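# Open the tuck-front mailer box and leave it standing

## Task

Open the box so that it ends upright with its side walls still standing, then release it and move both grippers away. The open state must hold without the robot supporting it; anything the robot alone keeps in place at the end does not count.

## Robot and tools

Robot: two arms, left_arm and right_arm, each ending in a parallel two-finger gripper with a wrist camera. Everything is expressed in one shared scene frame. Its origin sits on the table top between the arms, +z points up, +x points out over the table, and left_arm is mounted on the +y side (base near (-0.027, +0.284, 0) m); right_arm's base is near (+0.024, -0.240, 0) m. The names left and right are labels only and do not match image sides. The box is a tuck-front mailer; show_instructions returns its reference pages in order.

Gripper frame: the fingers point along the gripper's own +z axis and close along its y axis. The reported end_effector_position is the point between the finger pads, about 1 cm behind the tips. Joint ranges (rad), base to hand: waist -2.618 to 3.054, shoulder 0.000 to 3.142, elbow 0.000 to 3.142, wrist pitch -1.571 to 1.571, wrist yaw -1.571 to 1.571, wrist roll -2.094 to 2.094. The elbow cannot fully straighten.

Command row: every motion argument is a single flat list of 14 numbers, each within [-1, 1], covering both arms even when one stays still. Order: dx, dy, dz, rx, ry, rz, opening for left_arm, then those seven for right_arm. dx..rz are an offset, not a pose: a displacement from the gripper's measured pose, expressed in that gripper's own axes. Scale: 1.0 equals 0.6 m for dx/dy/dz and 180 degrees for rotation; rx, ry, rz form a single rotation vector. Opening is absolute, not an offset: +1 is fully open (0.094 m), -1 is closed.

execute_actions(actions): a list of up to 15 actions. Each action is a table of up to 15 rows, one row per control step of 1/30 s; if fewer than 15 rows are given, the last one repeats to fill the action. All rows of an action are offsets from the gripper pose measured when that action began (for the first action of a call, the last pose a result reported), not from the preceding row. An empty list moves nothing and just returns state and images.

move(target, speed, blocking): target is one 14-number row as above, offsets from the pose in the latest result that showed one. Each gripper follows a straight line to its goal and both finish together, taking 0.5 to 10 s; longer paths are cut off at 10 s short of the goal. Rotation takes the short way. speed is the top path speed in m/s, 0.002 to 0.5, default 0.25; turning is capped at twice that in rad/s. Paths do not avoid obstacles or the other arm, and grippers may lag, drift, or overshoot the speed, mostly near full reach. The opening is applied at the start. Faster contact hits harder, and aiming further past a contact presses harder. blocking=false returns after 0.5 s while motion continues; check with wait(0), and call wait or stop before sending new rows or moves. The result adds a move: line with an ending (done, off_target, moving, held, fault), the limits that acted, and each gripper's distance from its goal. If only one arm is named, the other finished. held means a check stopped that arm's last step; limits=paced means the command was clipped; limits=held means some steps were blocked, after which the arm may jump faster than speed.

wait(seconds): 0 to 10 s, arms keep their last command; a running move continues and the wait ends early when it does. stop(): brakes a running move, needing stopping room; fingers keep moving. zoom_image(camera, region): enlarges part of the latest image from cam_high, cam_low, cam_left_wrist or cam_right_wrist; region is [x0, y0, x1, y1] in pixels, at most 504x504, origin top-left. read_manual(section) gives licence text only. finished_scene(scene) ends the scene permanently after the last command has been held; call it only once the box stays open on its own and the grippers are away.

Results: a state line left_arm: ... | right_arm: ... gives each gripper's position (m) and quat_wxyz in the scene frame; at long reach it can be off. Hand target lines show where the controller is driving each gripper. grip_measured is the measured finger opening on the command scale (last Joint positions value is metres); readings may be off by about 1 mm. pose unreachable means the clearance check altered or blocked that arm's command. HELD in step readings marks a step where that arm's row was held back. FAULT or OVER-TEMPERATURE FAULT lines mean an arm stopped; MOTOR HOT warns from 75 °C (stop at 90, collapse at 100). Joint torques are total drive output and noisy.

Control behaviour: each step the commanded pose is clipped to within 70 mm and 16 degrees of the measured one, so large offsets need several actions, and afterwards the arm only reaches the last clipped pose. Position wins over orientation when both cannot be met. Arms usually settle a centimetre or more low, and repeated zero offsets let them sag; to hold still, send the correction back to the wanted pose in a reply's first call, zeros afterwards, raising the aim if still low. To grasp, command an opening below grip_measured (about 0.03 lower for a firm hold); pads push up to roughly 50-62 N, less on very thin parts.

Avoid: knocking or placing anything off the table (fails the task), arms colliding or pressing each other, dropping, slamming or shoving the box hard, and leaving the lid or walls held only by a gripper. The simulation keeps running during thinking, with the robot holding its last command.

Each tool is called as name([rows], argument=value, ...), one row to a line, values as JSON.

Reference images:

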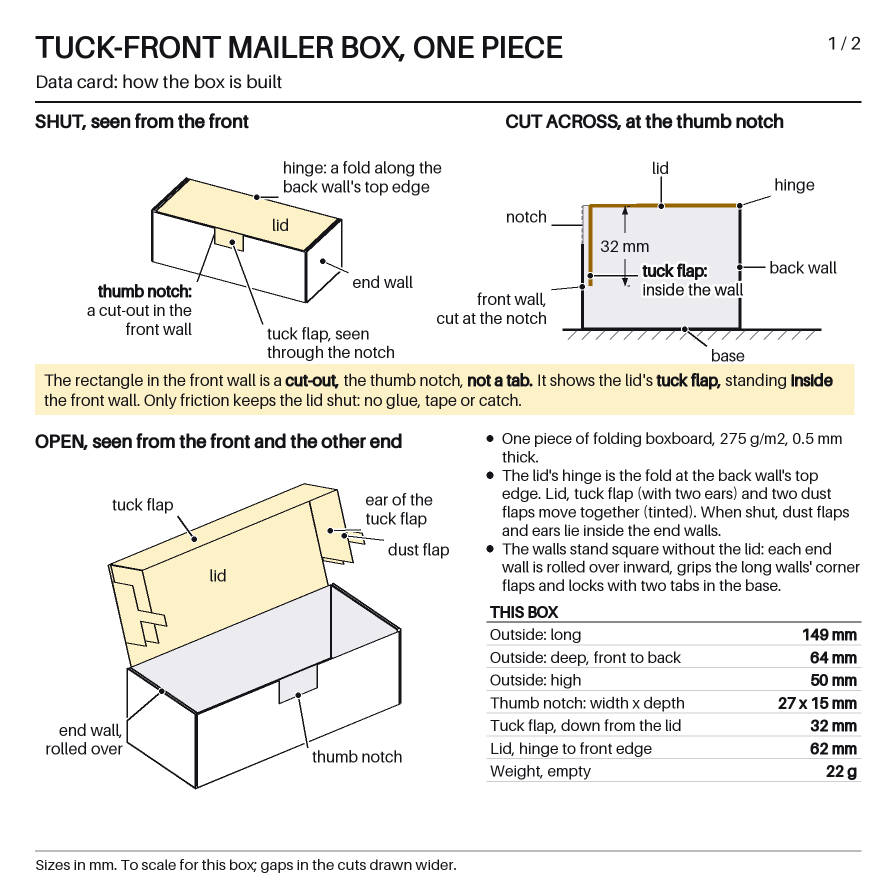

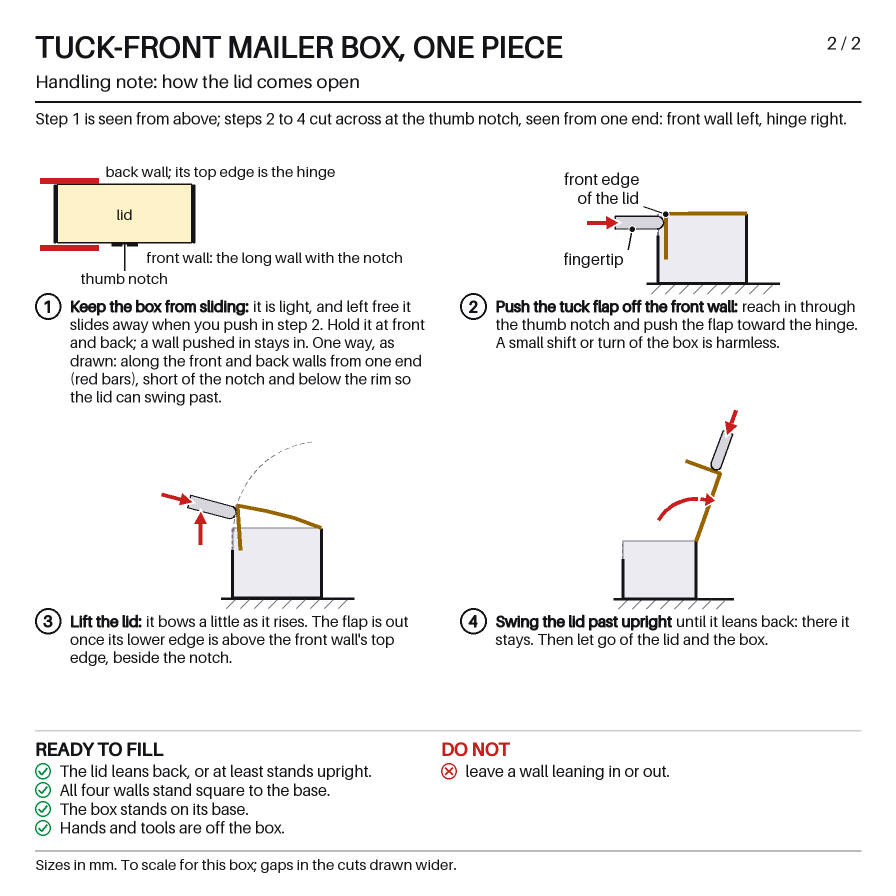

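## Session

execute_actions(actions=[])

Scene clock: 0.00 s.
left_arm: end_effector_position=(+0.4531, -0.0587, +0.3076) grip_measured=+1.000 end_effector_quat_wxyz=(+0.493, +0.290, +0.712, -0.407) | right_arm: end_effector_position=(+0.5460, -0.3836, +0.3571) grip_measured=+1.000 end_effector_quat_wxyz=(+0.680, +0.184, +0.642, -0.304)
Joint positions: left_arm=[-0.414  1.956  1.686  0.044  0.619 -0.171  0.094] | right_arm=[ 0.103  1.763  1.327  0.57   0.619 -0.218  0.094]
Joint velocities: left_arm=[-0.007  0.007  0.012 -0.037 -0.007  0.022  0.   ] | right_arm=[ 0.017 -0.002 -0.012  0.037 -0.051  0.095  0.   ]
Joint torques (N m, as the arm reports them, + toward a larger angle): no reading
Hand target (left_arm): +0.450, -0.058, +0.325; +0.507, +0.294, +0.700, -0.409
Hand target (right_arm): +0.542, -0.383, +0.374; +0.692, +0.189, +0.628, -0.301

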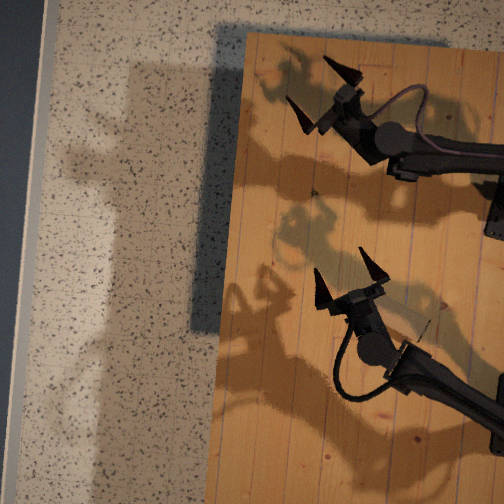

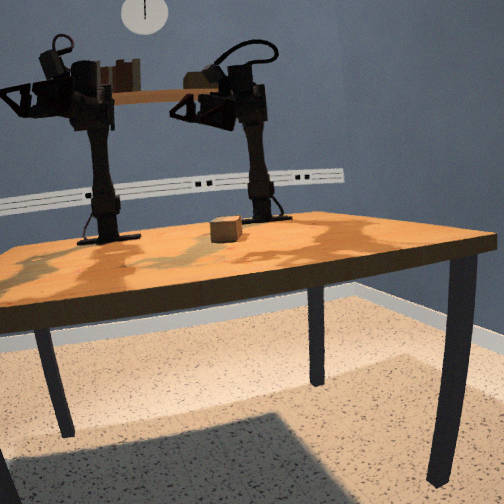

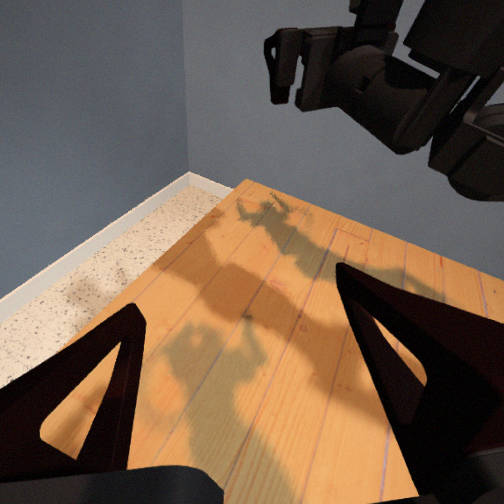

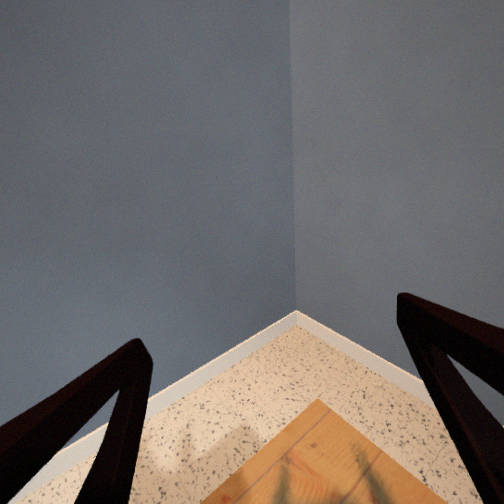

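zoom_image(camera="cam_high", region=[320,240,480,400])

zoom_image(camera="cam_low", region=[190,190,270,270])

Region (320, 240, 480, 400) of cam_high's 504x504 image, scaled by 3.150, with more detail than that image has.

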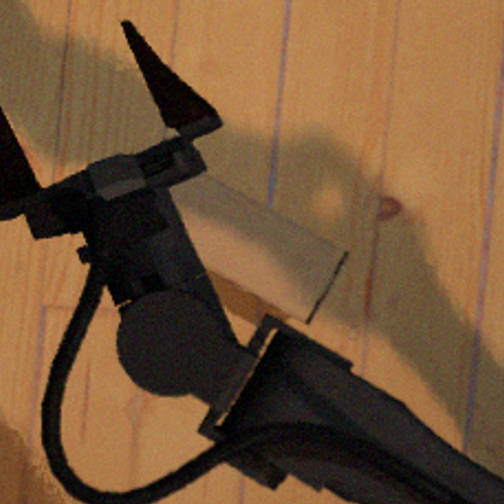

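Region (190, 190, 270, 270) of cam_low's 504x504 image, scaled by 6.300, with more detail than that image has.

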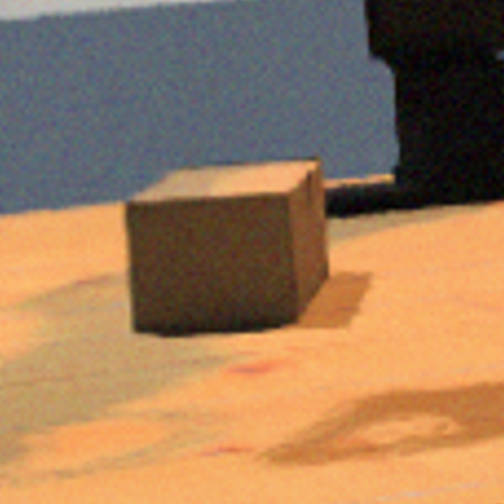

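move(target=[0.347,-0.093,-0.282,-0.198,0.396,-0.085,1,0.24,0.037,-0.502,-0.478,0.129,-0.064,1])

Scene clock: 57.00 s.
left_arm: end_effector_position=(+0.2578, +0.0650, +0.1514) grip_measured=+1.000 end_effector_quat_wxyz=(-0.004, +0.220, +0.976, -0.002) | right_arm: end_effector_position=(+0.3282, -0.1999, +0.1680) grip_measured=+1.000 end_effector_quat_wxyz=(+0.455, -0.337, +0.804, +0.182)
Joint positions: left_arm=[-0.624  1.924  1.817 -1.469  0.006 -0.213  0.094] | right_arm=[-0.151  1.17   0.753 -0.521 -0.872 -0.823  0.094]
Joint velocities: left_arm=[ 0.012 -0.007 -0.017  0.007  0.022  0.066  0.   ] | right_arm=[-0.007 -0.017  0.007 -0.095 -0.066 -0.095  0.   ]
Joint torques (N m, as the arm reports them, + toward a larger angle): left_arm=[-0.64 -8.39  7.22 -0.25 -0.07 -0.08] | right_arm=[-0.99 -2.55  8.55  0.82 -0.55 -0.07]
Hand target (left_arm): +0.258, +0.062, +0.159; +0.003, +0.221, +0.975, -0.001
Hand target (right_arm): +0.331, -0.200, +0.178; +0.465, -0.341, +0.796, +0.187
Off the commanded pose (left_arm): 0.009 m, 1 deg.
Off the commanded pose (right_arm): 0.012 m, 1 deg.
move: off_target (right_arm)
camera_calibration (this result's frames):
cam_left_wrist: T_world_to_cam=[[-0.590099, -0.803891, 0.0744448, 0.184787], [-0.638302, 0.521024, 0.56666, 0.0670541], [-0.494321, 0.286868, -0.820581, 0.347379], [0, 0, 0, 1]] pos_world=[0.32356, 0.0139599, 0.233299]
cam_right_wrist: T_world_to_cam=[[0.603355, -0.775579, -0.185582, -0.315004], [-0.742231, -0.461037, -0.486352, 0.265461], [0.291644, 0.431187, -0.853828, 0.229215], [0, 0, 0, 1]] pos_world=[0.320243, -0.220757, 0.266359]

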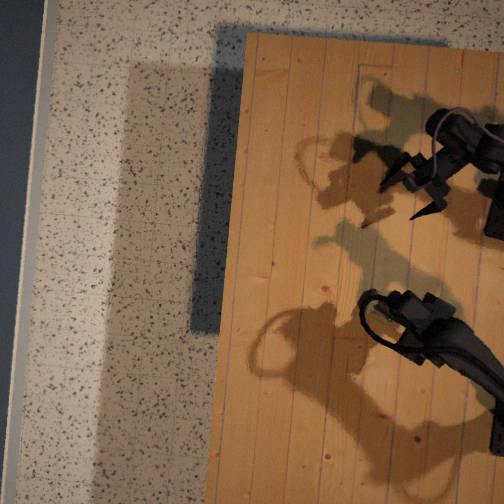

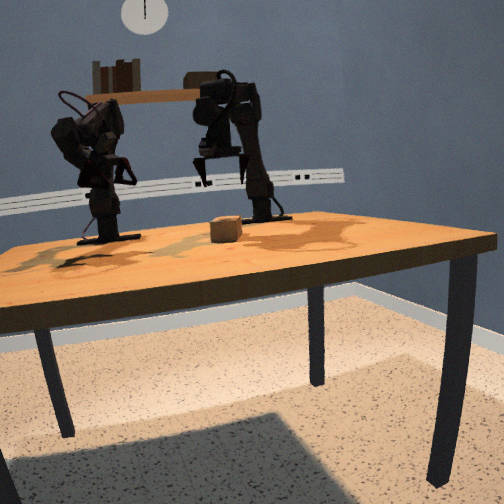

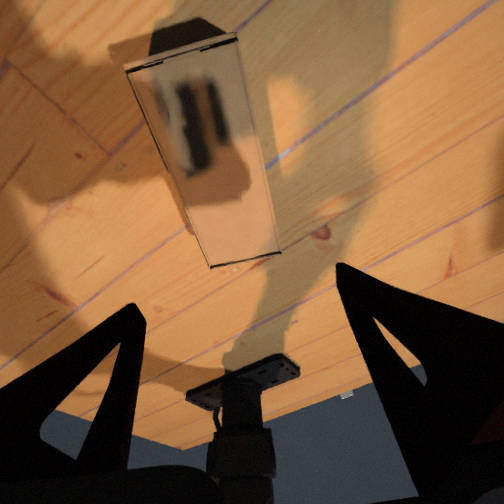

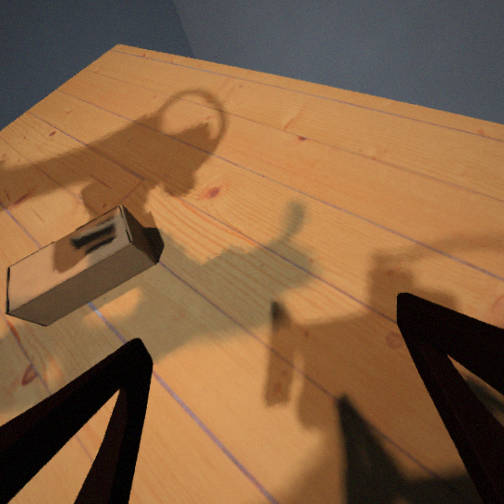

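move(target=[-0.039,0.004,0.19,0,0,-0.01,1,-0.015,0,-0.01,0,0,0,1], speed=0.12)

execute_actions([
  [[0,0,-0.01,0,0,0,0.6,0,0,0,0,0,0,1]],
  [[0,0,0,0,0,0,0.45,-0.015,0,-0.01,0,0,0,1]],
  [[0,0,-0.01,0,0,0,0.38,-0.015,0,-0.01,0,0,0,1]],
])

Scene clock: 68.40 s.
left_arm: end_effector_position=(+0.2723, +0.0574, +0.0357) grip_measured=+1.000 end_effector_quat_wxyz=(-0.014, +0.211, +0.977, +0.004) | right_arm: end_effector_position=(+0.3255, -0.2001, +0.1671) grip_measured=+1.000 end_effector_quat_wxyz=(+0.446, -0.333, +0.810, +0.185)
Joint positions: left_arm=[-0.617  2.046  1.527 -1.081  0.006 -0.223  0.094] | right_arm=[-0.151  1.17   0.764 -0.557 -0.863 -0.827  0.094]
Joint velocities: left_arm=[ 0.002 -0.002  0.007  0.051  0.022  0.051  0.   ] | right_arm=[-0.007 -0.012  0.007 -0.007  0.007 -0.022  0.   ]
Joint torques (N m, as the arm reports them, + toward a larger angle): left_arm=[ 0.64 -9.67  4.93  0.08 -0.01 -0.07] | right_arm=[-0.22 -3.97  8.18  0.81 -0.41 -0.01]
Hand target (left_arm): +0.278, +0.058, +0.037; -0.004, +0.204, +0.979, -0.001
Hand target (right_arm): +0.328, -0.200, +0.179; +0.455, -0.337, +0.804, +0.182
Off the commanded pose (left_arm): 0.007 m, 2 deg.
Off the commanded pose (right_arm): 0.012 m, 1 deg.
move: off_target (right_arm)
camera_calibration (this result's frames):
cam_left_wrist: T_world_to_cam=[[-0.574843, -0.81498, 0.0732352, 0.192352], [-0.636404, 0.501547, 0.586039, 0.145705], [-0.514341, 0.290273, -0.806967, 0.266564], [0, 0, 0, 1]] pos_world=[0.340404, 0.00630896, 0.115633]
cam_right_wrist: T_world_to_cam=[[0.59631, -0.777718, -0.198918, -0.309538], [-0.754894, -0.458989, -0.46847, 0.264459], [0.273037, 0.429516, -0.860795, 0.236146], [0, 0, 0, 1]] pos_world=[0.319743, -0.220778, 0.265592]

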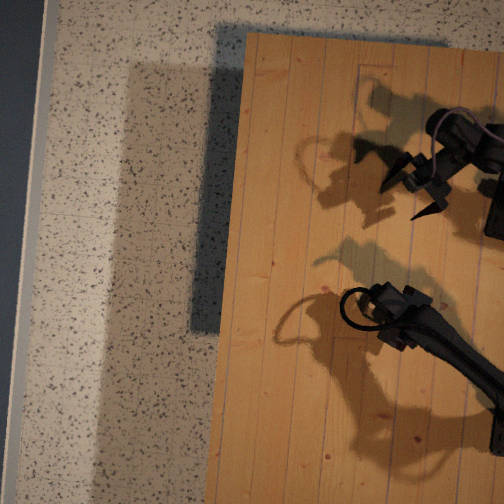

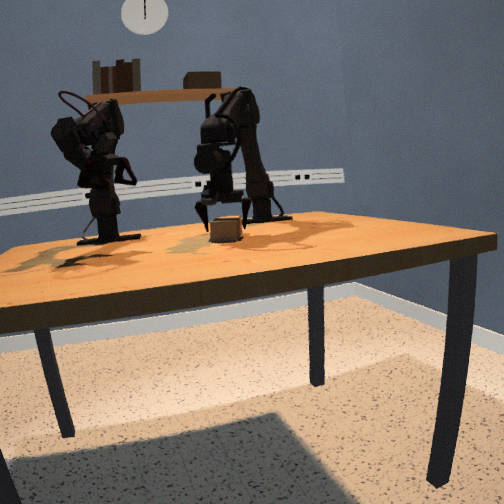

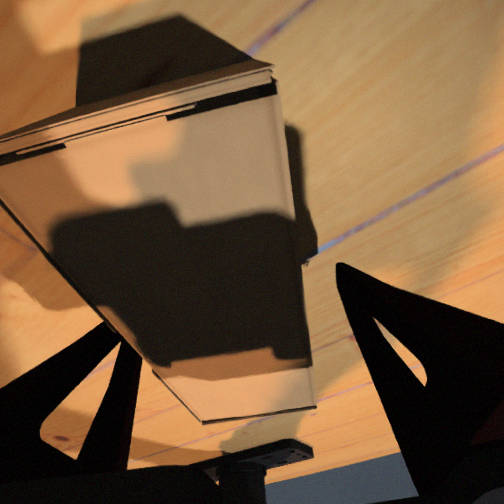

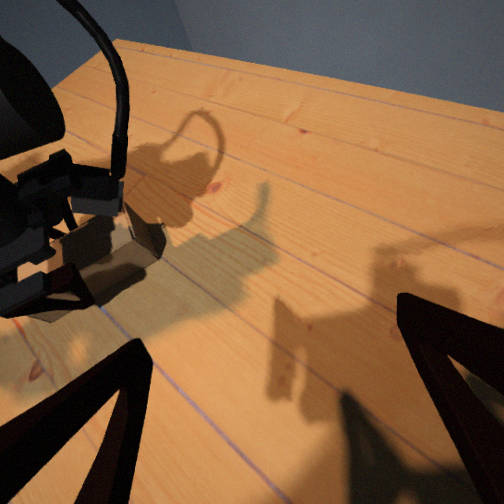

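Scene clock: 69.90 s.
left_arm: end_effector_position=(+0.2707, +0.0587, +0.0358) grip_measured=+0.383 end_effector_quat_wxyz=(-0.018, +0.211, +0.977, +0.005) | right_arm: end_effector_position=(+0.3210, -0.2016, +0.1654) grip_measured=+1.000 end_effector_quat_wxyz=(+0.427, -0.325, +0.823, +0.187)
Joint positions: left_arm=[-0.617  2.046  1.527 -1.089  0.006 -0.223  0.065] | right_arm=[-0.151  1.17   0.785 -0.619 -0.838 -0.827  0.094]
Joint velocities: left_arm=[-0.012 -0.002  0.007 -0.022 -0.037 -0.007 -0.   ] | right_arm=[-0.002 -0.012 -0.002 -0.037 -0.066 -0.007  0.   ]
Joint torques (N m, as the arm reports them, + toward a larger angle): left_arm=[-0.02 -9.57  6.2  -0.33 -0.01 -0.02] | right_arm=[-0.19 -3.6   8.11  0.76 -0.4  -0.01]
Hand target (left_arm): +0.272, +0.058, +0.042; -0.016, +0.211, +0.977, +0.004
Hand target (right_arm): +0.323, -0.202, +0.176; +0.436, -0.329, +0.817, +0.185
Off the commanded pose (left_arm): 0.006 m, 0 deg.
Off the commanded pose (right_arm): 0.011 m, 1 deg.
Step readings (end_effector_position; steps 1 to 15: 1st action; 16 to 30: 2nd action; 31 to 45: 3rd action):
0: left_arm (+0.2723, +0.0574, +0.0357) | right_arm (+0.3255, -0.2001, +0.1671)
1: left_arm (+0.2723, +0.0574, +0.0357) | right_arm (+0.3256, -0.2002, +0.1669)
2: left_arm (+0.2722, +0.0576, +0.0357) | right_arm (+0.3256, -0.2004, +0.1668)
4: left_arm (+0.2719, +0.0578, +0.0357) | right_arm (+0.3257, -0.2007, +0.1665)
8: left_arm (+0.2716, +0.0580, +0.0357) | right_arm (+0.3258, -0.2010, +0.1662)
15: left_arm (+0.2715, +0.0581, +0.0357) | right_arm (+0.3258, -0.2012, +0.1661)
16: left_arm (+0.2715, +0.0581, +0.0357) | right_arm (+0.3255, -0.2013, +0.1660)
17: left_arm (+0.2715, +0.0581, +0.0357) | right_arm (+0.3251, -0.2014, +0.1660)
19: left_arm (+0.2715, +0.0581, +0.0357) | right_arm (+0.3248, -0.2015, +0.1665)
23: left_arm (+0.2715, +0.0581, +0.0357) | right_arm (+0.3241, -0.2015, +0.1663)
30: left_arm (+0.2715, +0.0581, +0.0357) | right_arm (+0.3233, -0.2013, +0.1655)
31: left_arm (+0.2714, +0.0581, +0.0357) | right_arm (+0.3230, -0.2015, +0.1655)
32: left_arm (+0.2713, +0.0582, +0.0357) | right_arm (+0.3226, -0.2015, +0.1655)
34: left_arm (+0.2710, +0.0584, +0.0358) | right_arm (+0.3224, -0.2017, +0.1662)
38: left_arm (+0.2708, +0.0586, +0.0358) | right_arm (+0.3218, -0.2017, +0.1661)
45: end_effector_position above
camera_calibration (this result's frames):
cam_left_wrist: T_world_to_cam=[[-0.574354, -0.81535, 0.0729498, 0.192317], [-0.63246, 0.498561, 0.592817, 0.14284], [-0.519723, 0.294349, -0.802027, 0.266441], [0, 0, 0, 1]] pos_world=[0.339274, 0.00716468, 0.114986]
cam_right_wrist: T_world_to_cam=[[0.57597, -0.78705, -0.220932, -0.300074], [-0.781684, -0.45117, -0.430599, 0.263502], [0.239225, 0.420712, -0.875085, 0.248075], [0, 0, 0, 1]] pos_world=[0.319464, -0.221657, 0.264254]

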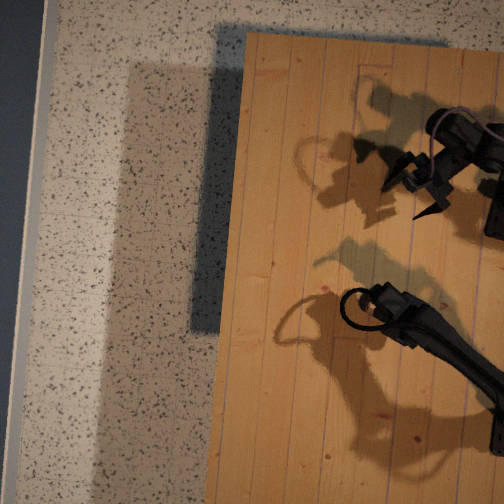

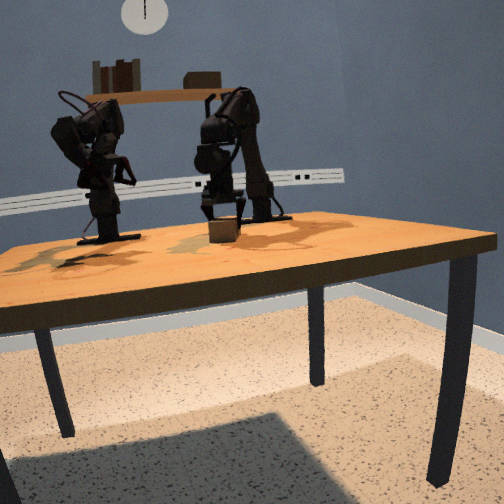

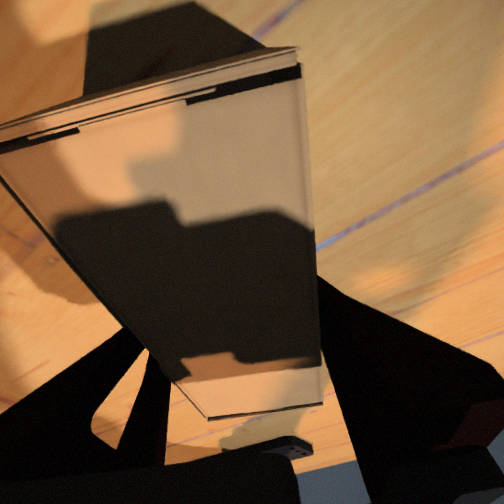

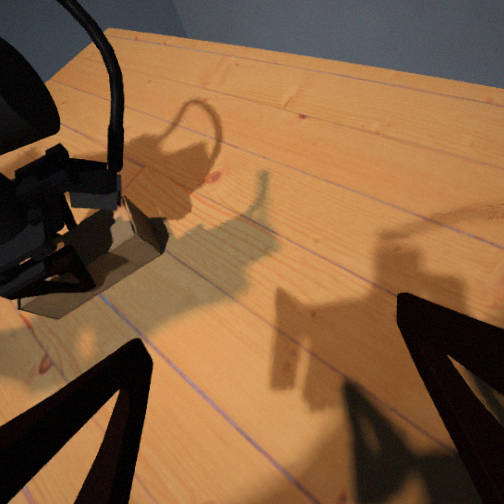

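move(target=[0,0,0.008,0,-0.01,-0.43,0.37,-0.015,0,-0.01,0,-0.02,0,1])

move(target=[0,-0.17,-0.005,0,0,0,0.37,-0.015,0,-0.01,0,-0.01,0,1], speed=0.1)

Scene clock: 90.57 s.
left_arm: end_effector_position=(+0.2723, +0.0586, +0.0314) grip_measured=+0.373 end_effector_quat_wxyz=(-0.006, -0.447, +0.895, +0.012) | right_arm: end_effector_position=(+0.3203, -0.2021, +0.1664) grip_measured=+1.000 end_effector_quat_wxyz=(+0.433, -0.316, +0.821, +0.198)
Joint positions: left_arm=[-0.617  2.046  1.509 -1.061  0.001 -1.574  0.064] | right_arm=[-0.167  1.17   0.776 -0.611 -0.867 -0.814  0.094]
Joint velocities: left_arm=[-0.012 -0.002  0.002  0.081 -0.037 -0.022  0.   ] | right_arm=[-0.007 -0.002 -0.027  0.066  0.007  0.051  0.   ]
Joint torques (N m, as the arm reports them, + toward a larger angle): left_arm=[ -0.77 -10.05   3.88   0.03  -0.16  -0.08] | right_arm=[-0.92 -4.85  5.85  1.08 -0.57  0.05]
Hand target (left_arm): +0.270, +0.059, +0.031; +0.003, -0.446, +0.895, +0.012
Hand target (right_arm): +0.321, -0.202, +0.176; +0.453, -0.319, +0.809, +0.197
Off the commanded pose (left_arm): 0.002 m, 1 deg.
Off the commanded pose (right_arm): 0.010 m, 3 deg.
move: off_target (right_arm)
camera_calibration (this result's frames):
cam_left_wrist: T_world_to_cam=[[0.670296, -0.740863, 0.0427308, -0.148864], [-0.626413, -0.533996, 0.567851, 0.20613], [-0.397882, -0.407395, -0.822022, 0.272411], [0, 0, 0, 1]] pos_world=[0.337292, 0.110764, 0.113238]
cam_right_wrist: T_world_to_cam=[[0.570809, -0.783708, -0.244907, -0.293571], [-0.784491, -0.432495, -0.444435, 0.270122], [0.242386, 0.445815, -0.861684, 0.25114], [0, 0, 0, 1]] pos_world=[0.318608, -0.225209, 0.264557]

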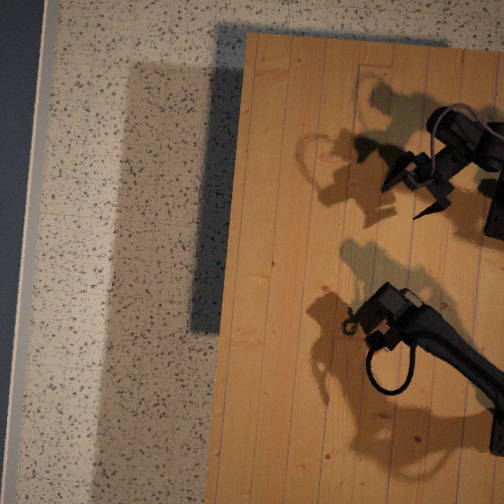

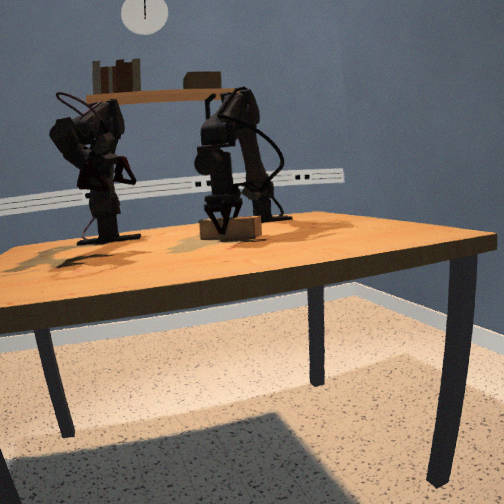

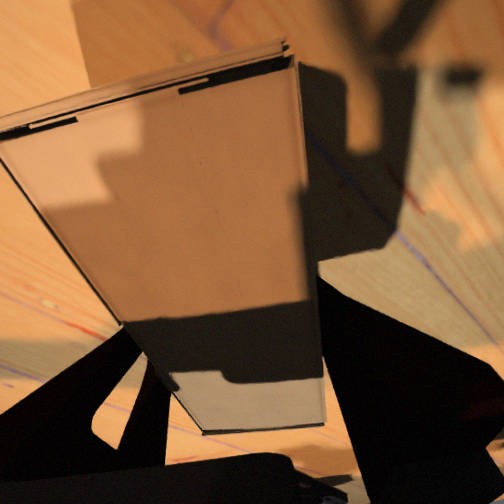

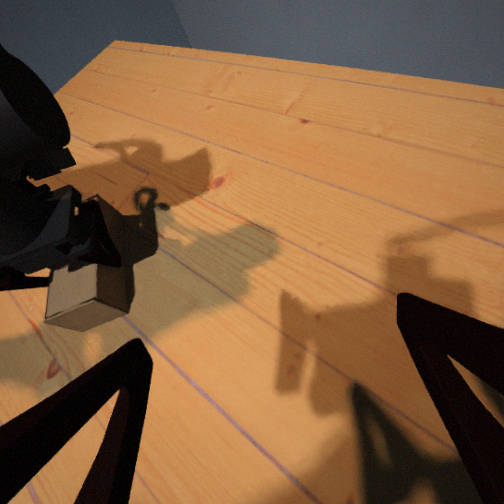

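Scene clock: 92.20 s.
left_arm: end_effector_position=(+0.3526, -0.0022, +0.0235) grip_measured=+0.373 end_effector_quat_wxyz=(-0.006, -0.447, +0.895, +0.011) | right_arm: end_effector_position=(+0.3203, -0.2021, +0.1664) grip_measured=+1.000 end_effector_quat_wxyz=(+0.433, -0.314, +0.821, +0.199)
Joint positions: left_arm=[-0.617  2.492  2.226 -1.33   0.001 -1.574  0.064] | right_arm=[-0.167  1.17   0.776 -0.611 -0.867 -0.811  0.094]
Joint velocities: left_arm=[ 0.002  0.007 -0.012 -0.037 -0.022 -0.022  0.   ] | right_arm=[-0.002 -0.012  0.002  0.051 -0.022  0.022  0.   ]
Joint torques (N m, as the arm reports them, + toward a larger angle): left_arm=[ -0.08 -12.     7.27  -0.37  -0.01  -0.04] | right_arm=[-1.33 -4.17  6.97  0.82 -0.58  0.01]
Hand target (left_arm): +0.353, -0.003, +0.030; -0.006, -0.447, +0.895, +0.011
Hand target (right_arm): +0.321, -0.203, +0.177; +0.446, -0.312, +0.814, +0.203
Off the commanded pose (left_arm): 0.008 m, 0 deg.
Off the commanded pose (right_arm): 0.011 m, 2 deg.
move: off_target (right_arm)
camera_calibration (this result's frames):
cam_left_wrist: T_world_to_cam=[[0.670256, -0.740833, 0.0438541, -0.247378], [-0.626931, -0.533604, 0.567648, 0.22868], [-0.397132, -0.407963, -0.822103, 0.272759], [0, 0, 0, 1]] pos_world=[0.417495, 0.0500343, 0.105275]
cam_right_wrist: T_world_to_cam=[[0.568833, -0.784281, -0.247655, -0.292596], [-0.786213, -0.430129, -0.443687, 0.271027], [0.241452, 0.447094, -0.861283, 0.251631], [0, 0, 0, 1]] pos_world=[0.318766, -0.225403, 0.264514]

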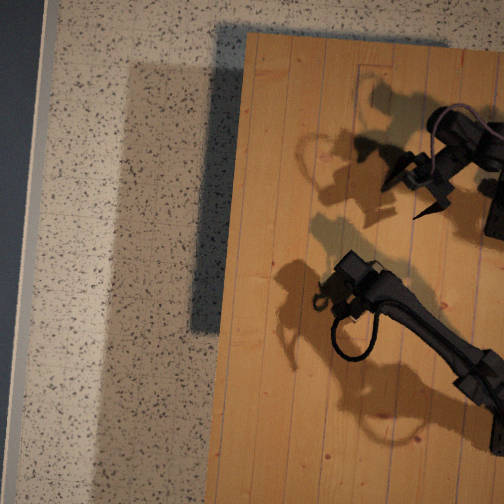

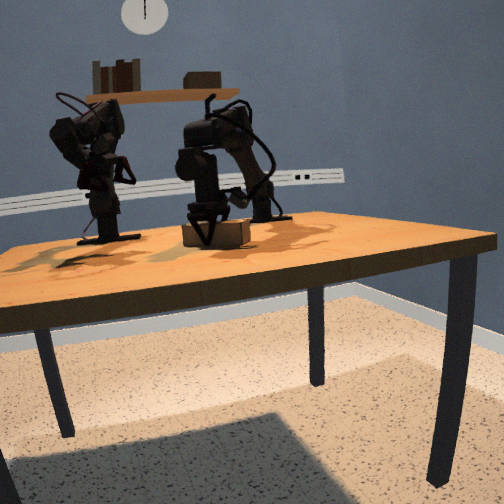

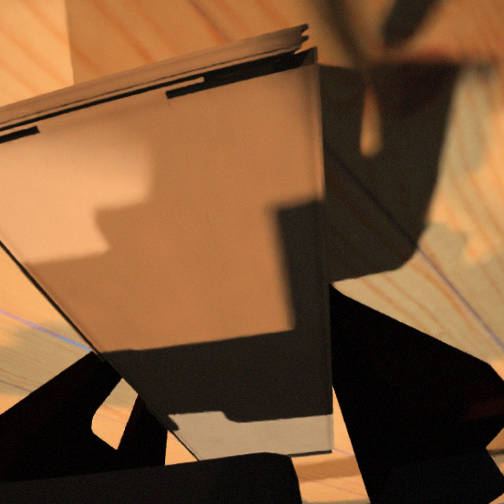

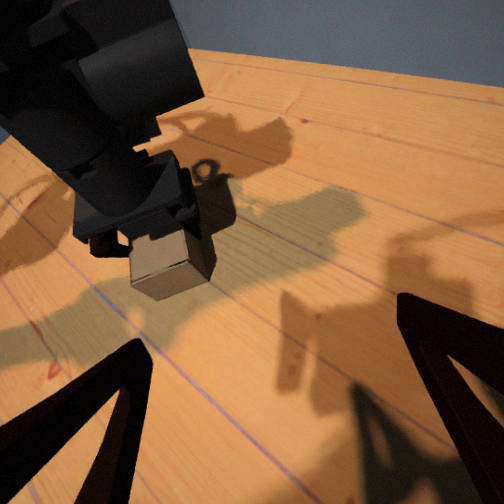

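execute_actions([
  [[0,0,-0.01,0,0,0,0.8,-0.015,0,-0.01,0,-0.01,0,1]],
])

move(target=[0,0,-0.13,0,0,0,0.8,-0.015,0,-0.01,0,-0.01,0,1], speed=0.15)

move(target=[-0.025,0.16,-0.01,0.37,0,0,-1,0.125,0.162,0.18,-0.037,-0.054,-0.041,1])

Scene clock: 105.17 s.
left_arm: end_effector_position=(+0.3522, -0.0019, +0.0235) grip_measured=+0.798 end_effector_quat_wxyz=(-0.006, -0.447, +0.895, +0.012) | right_arm: end_effector_position=(+0.3203, -0.2021, +0.1664) grip_measured=+1.000 end_effector_quat_wxyz=(+0.433, -0.313, +0.822, +0.200)
Joint positions: left_arm=[-0.617  2.492  2.226 -1.332  0.001 -1.574  0.084] | right_arm=[-0.167  1.17   0.776 -0.611 -0.868 -0.807  0.094]
Joint velocities: left_arm=[ 0.002 -0.022 -0.012  0.037 -0.007 -0.007  0.001] | right_arm=[ 0.002 -0.002  0.002 -0.051 -0.051 -0.037  0.   ]
Joint torques (N m, as the arm reports them, + toward a larger angle): left_arm=[ -0.02 -12.25   6.76  -0.34  -0.01  -0.01] | right_arm=[-1.3  -4.25  7.09  0.81 -0.58  0.03]
Hand target (left_arm): +0.353, -0.002, +0.029; -0.006, -0.447, +0.895, +0.011
Hand target (right_arm): +0.321, -0.203, +0.177; +0.446, -0.311, +0.814, +0.204
Off the commanded pose (left_arm): 0.006 m, 0 deg.
Off the commanded pose (right_arm): 0.011 m, 2 deg.
Step readings (end_effector_position):
0: left_arm (+0.3522, -0.0019, +0.0235) | right_arm (+0.3203, -0.2021, +0.1664)
1: left_arm (+0.3522, -0.0019, +0.0235) | right_arm (+0.3203, -0.2021, +0.1664)
2: left_arm (+0.3522, -0.0019, +0.0235) | right_arm (+0.3203, -0.2021, +0.1664)
4: left_arm (+0.3522, -0.0019, +0.0235) | right_arm (+0.3203, -0.2021, +0.1664)
8: left_arm (+0.3522, -0.0019, +0.0235) | right_arm (+0.3203, -0.2021, +0.1664)
15: end_effector_position above
camera_calibration (this result's frames):
cam_left_wrist: T_world_to_cam=[[0.670322, -0.740882, 0.0419818, -0.246892], [-0.626068, -0.534257, 0.567986, 0.228275], [-0.398382, -0.407017, -0.821967, 0.273175], [0, 0, 0, 1]] pos_world=[0.417241, 0.0502263, 0.105249]
cam_right_wrist: T_world_to_cam=[[0.566817, -0.784715, -0.250881, -0.291444], [-0.787982, -0.427526, -0.443064, 0.272049], [0.24042, 0.448826, -0.86067, 0.252227], [0, 0, 0, 1]] pos_world=[0.318925, -0.225599, 0.264501]

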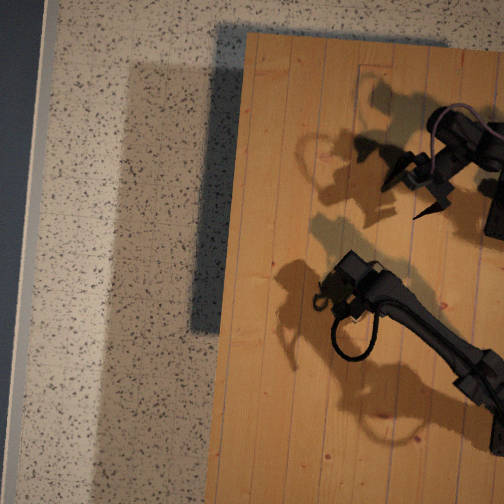

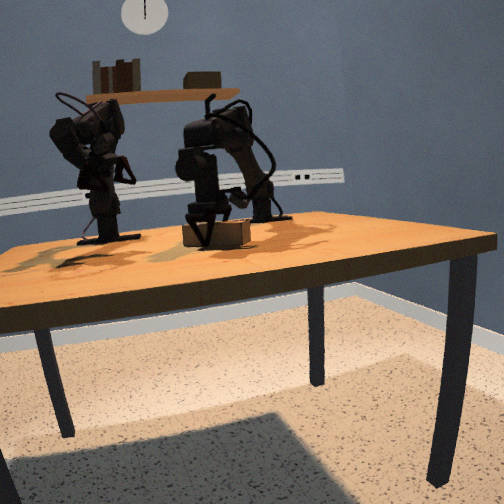

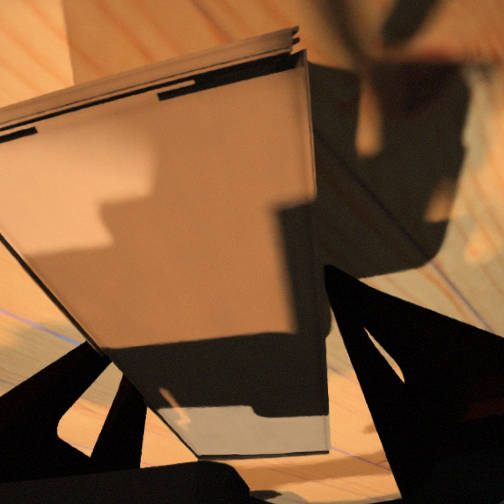

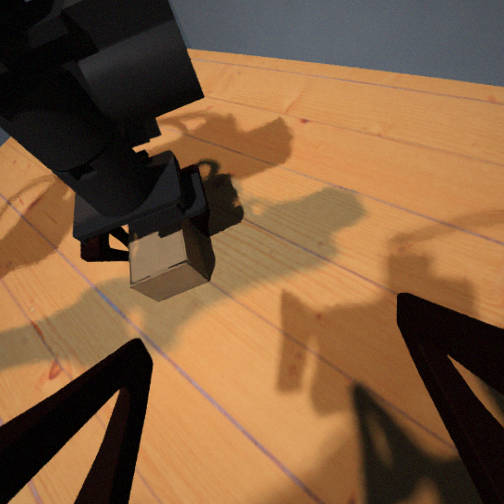

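Scene clock: 106.17 s.
left_arm: end_effector_position=(+0.3544, -0.0036, +0.0812) grip_measured=+0.798 end_effector_quat_wxyz=(+0.000, -0.447, +0.895, -0.001) | right_arm: end_effector_position=(+0.3203, -0.2021, +0.1664) grip_measured=+1.000 end_effector_quat_wxyz=(+0.432, -0.311, +0.822, +0.201)
Joint positions: left_arm=[-0.617  2.498  2.468 -1.539  0.001 -1.574  0.084] | right_arm=[-0.167  1.17   0.776 -0.611 -0.868 -0.804  0.094]
Joint velocities: left_arm=[ 0.007  0.002  0.007 -0.007  0.007  0.007  0.001] | right_arm=[-0.002  0.002  0.012  0.022 -0.022  0.022  0.   ]
Joint torques (N m, as the arm reports them, + toward a larger angle): left_arm=[  0.02 -14.45   6.73  -0.28  -0.01  -0.02] | right_arm=[-1.36 -4.07  7.08  0.82 -0.6   0.  ]
Hand target (left_arm): +0.354, -0.003, +0.101; +0.007, -0.447, +0.895, -0.015
Hand target (right_arm): +0.321, -0.203, +0.177; +0.445, -0.310, +0.815, +0.204
Off the commanded pose (left_arm): 0.020 m, 2 deg.
Off the commanded pose (right_arm): 0.011 m, 2 deg.
joint sent to its limit (left arm) — the command would take joint 4 (wrist pitch) past its lower limit, so that joint was sent only as far as its limit.
move: off_target (left_arm, right_arm)
camera_calibration (this result's frames):
cam_left_wrist: T_world_to_cam=[[0.669022, -0.739899, 0.0704204, -0.253823], [-0.639135, -0.524363, 0.562628, 0.201087], [-0.379362, -0.421419, -0.823706, 0.314141], [0, 0, 0, 1]] pos_world=[0.417508, 0.0500243, 0.163497]
cam_right_wrist: T_world_to_cam=[[0.564827, -0.785268, -0.253624, -0.290462], [-0.789692, -0.425157, -0.442298, 0.272947], [0.239493, 0.450107, -0.86026, 0.252715], [0, 0, 0, 1]] pos_world=[0.319082, -0.225794, 0.264456]

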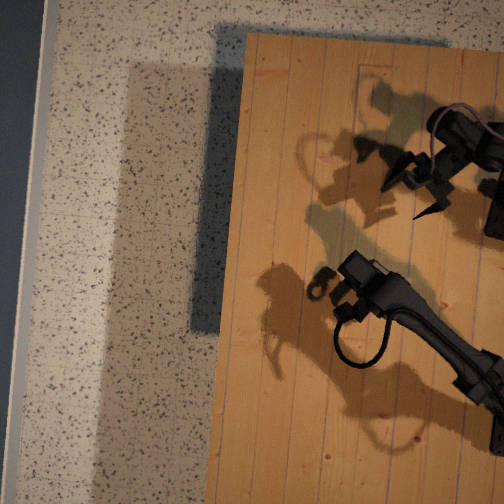

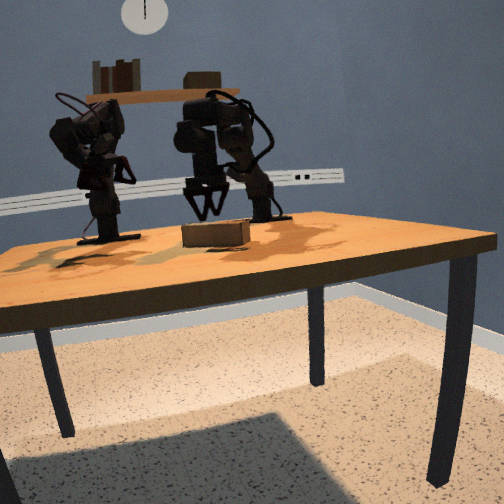

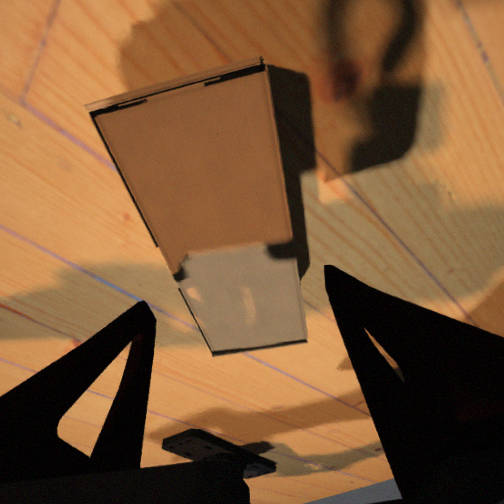

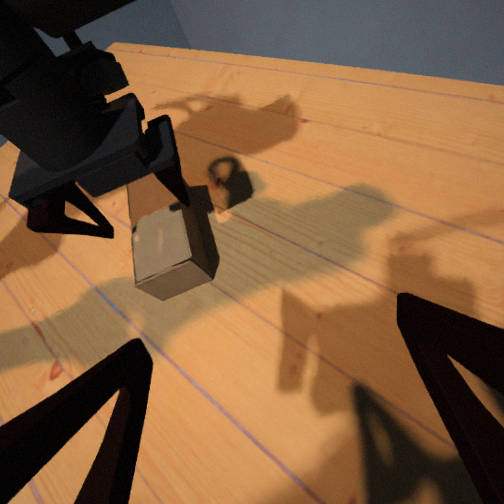

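Scene clock: 109.33 s.
left_arm: end_effector_position=(+0.2849, +0.0650, +0.0916) grip_measured=-0.977 end_effector_quat_wxyz=(+0.237, -0.374, +0.751, -0.490) | right_arm: end_effector_position=(+0.2871, -0.0919, +0.0559) grip_measured=+1.000 end_effector_quat_wxyz=(+0.497, -0.364, +0.749, +0.243)
Joint positions: left_arm=[-0.552  1.442  0.365  0.656  0.067 -1.552  0.001] | right_arm=[ 0.291  1.399  0.12   0.737 -0.719 -0.374  0.094]
Joint velocities: left_arm=[-0.017  0.007 -0.002  0.022  0.022 -0.022  0.001] | right_arm=[ 0.017 -0.017 -0.017 -0.022  0.007  0.051  0.   ]
Joint torques (N m, as the arm reports them, + toward a larger angle): left_arm=[ 0.74 -3.54  4.77  1.77  0.07  0.04] | right_arm=[ 0.95 -2.    3.55  1.56 -0.2   0.05]
Hand target (left_arm): +0.287, +0.067, +0.093; +0.242, -0.373, +0.748, -0.494
Hand target (right_arm): +0.284, -0.089, +0.055; +0.498, -0.366, +0.747, +0.246
Off the commanded pose (left_arm): 0.005 m, 1 deg.
Off the commanded pose (right_arm): 0.006 m, 1 deg.
move: done
camera_calibration (this result's frames):
cam_left_wrist: T_world_to_cam=[[0.158255, -0.347729, 0.924143, -0.115518], [-0.958843, -0.27758, 0.0597521, 0.307844], [0.235746, -0.895564, -0.377345, 0.139973], [0, 0, 0, 1]] pos_world=[0.280458, 0.170637, 0.141179]
cam_right_wrist: T_world_to_cam=[[0.708263, -0.671569, -0.21762, -0.245941], [-0.638674, -0.478227, -0.602822, 0.205418], [0.300765, 0.565945, -0.767624, 0.103871], [0, 0, 0, 1]] pos_world=[0.274145, -0.125715, 0.150043]

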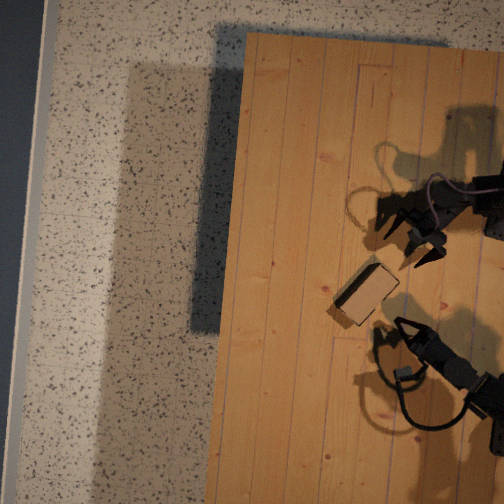

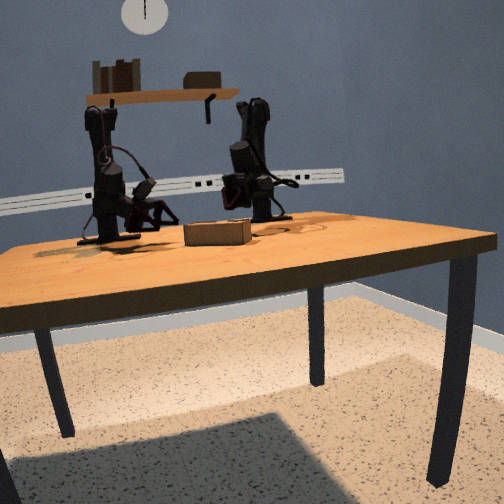

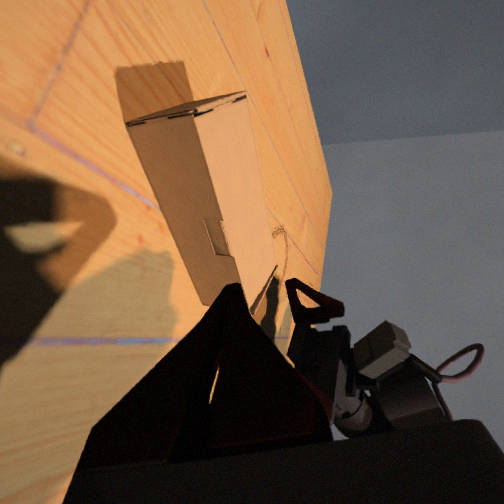

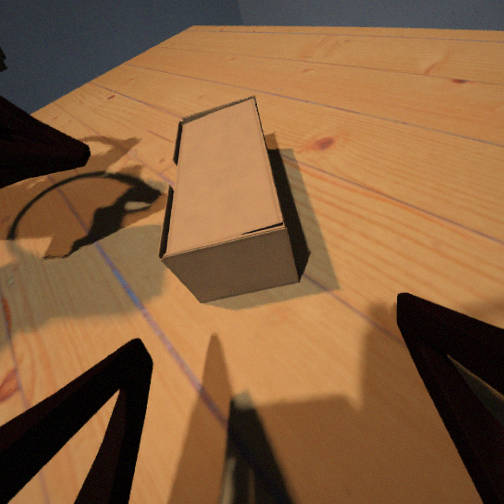

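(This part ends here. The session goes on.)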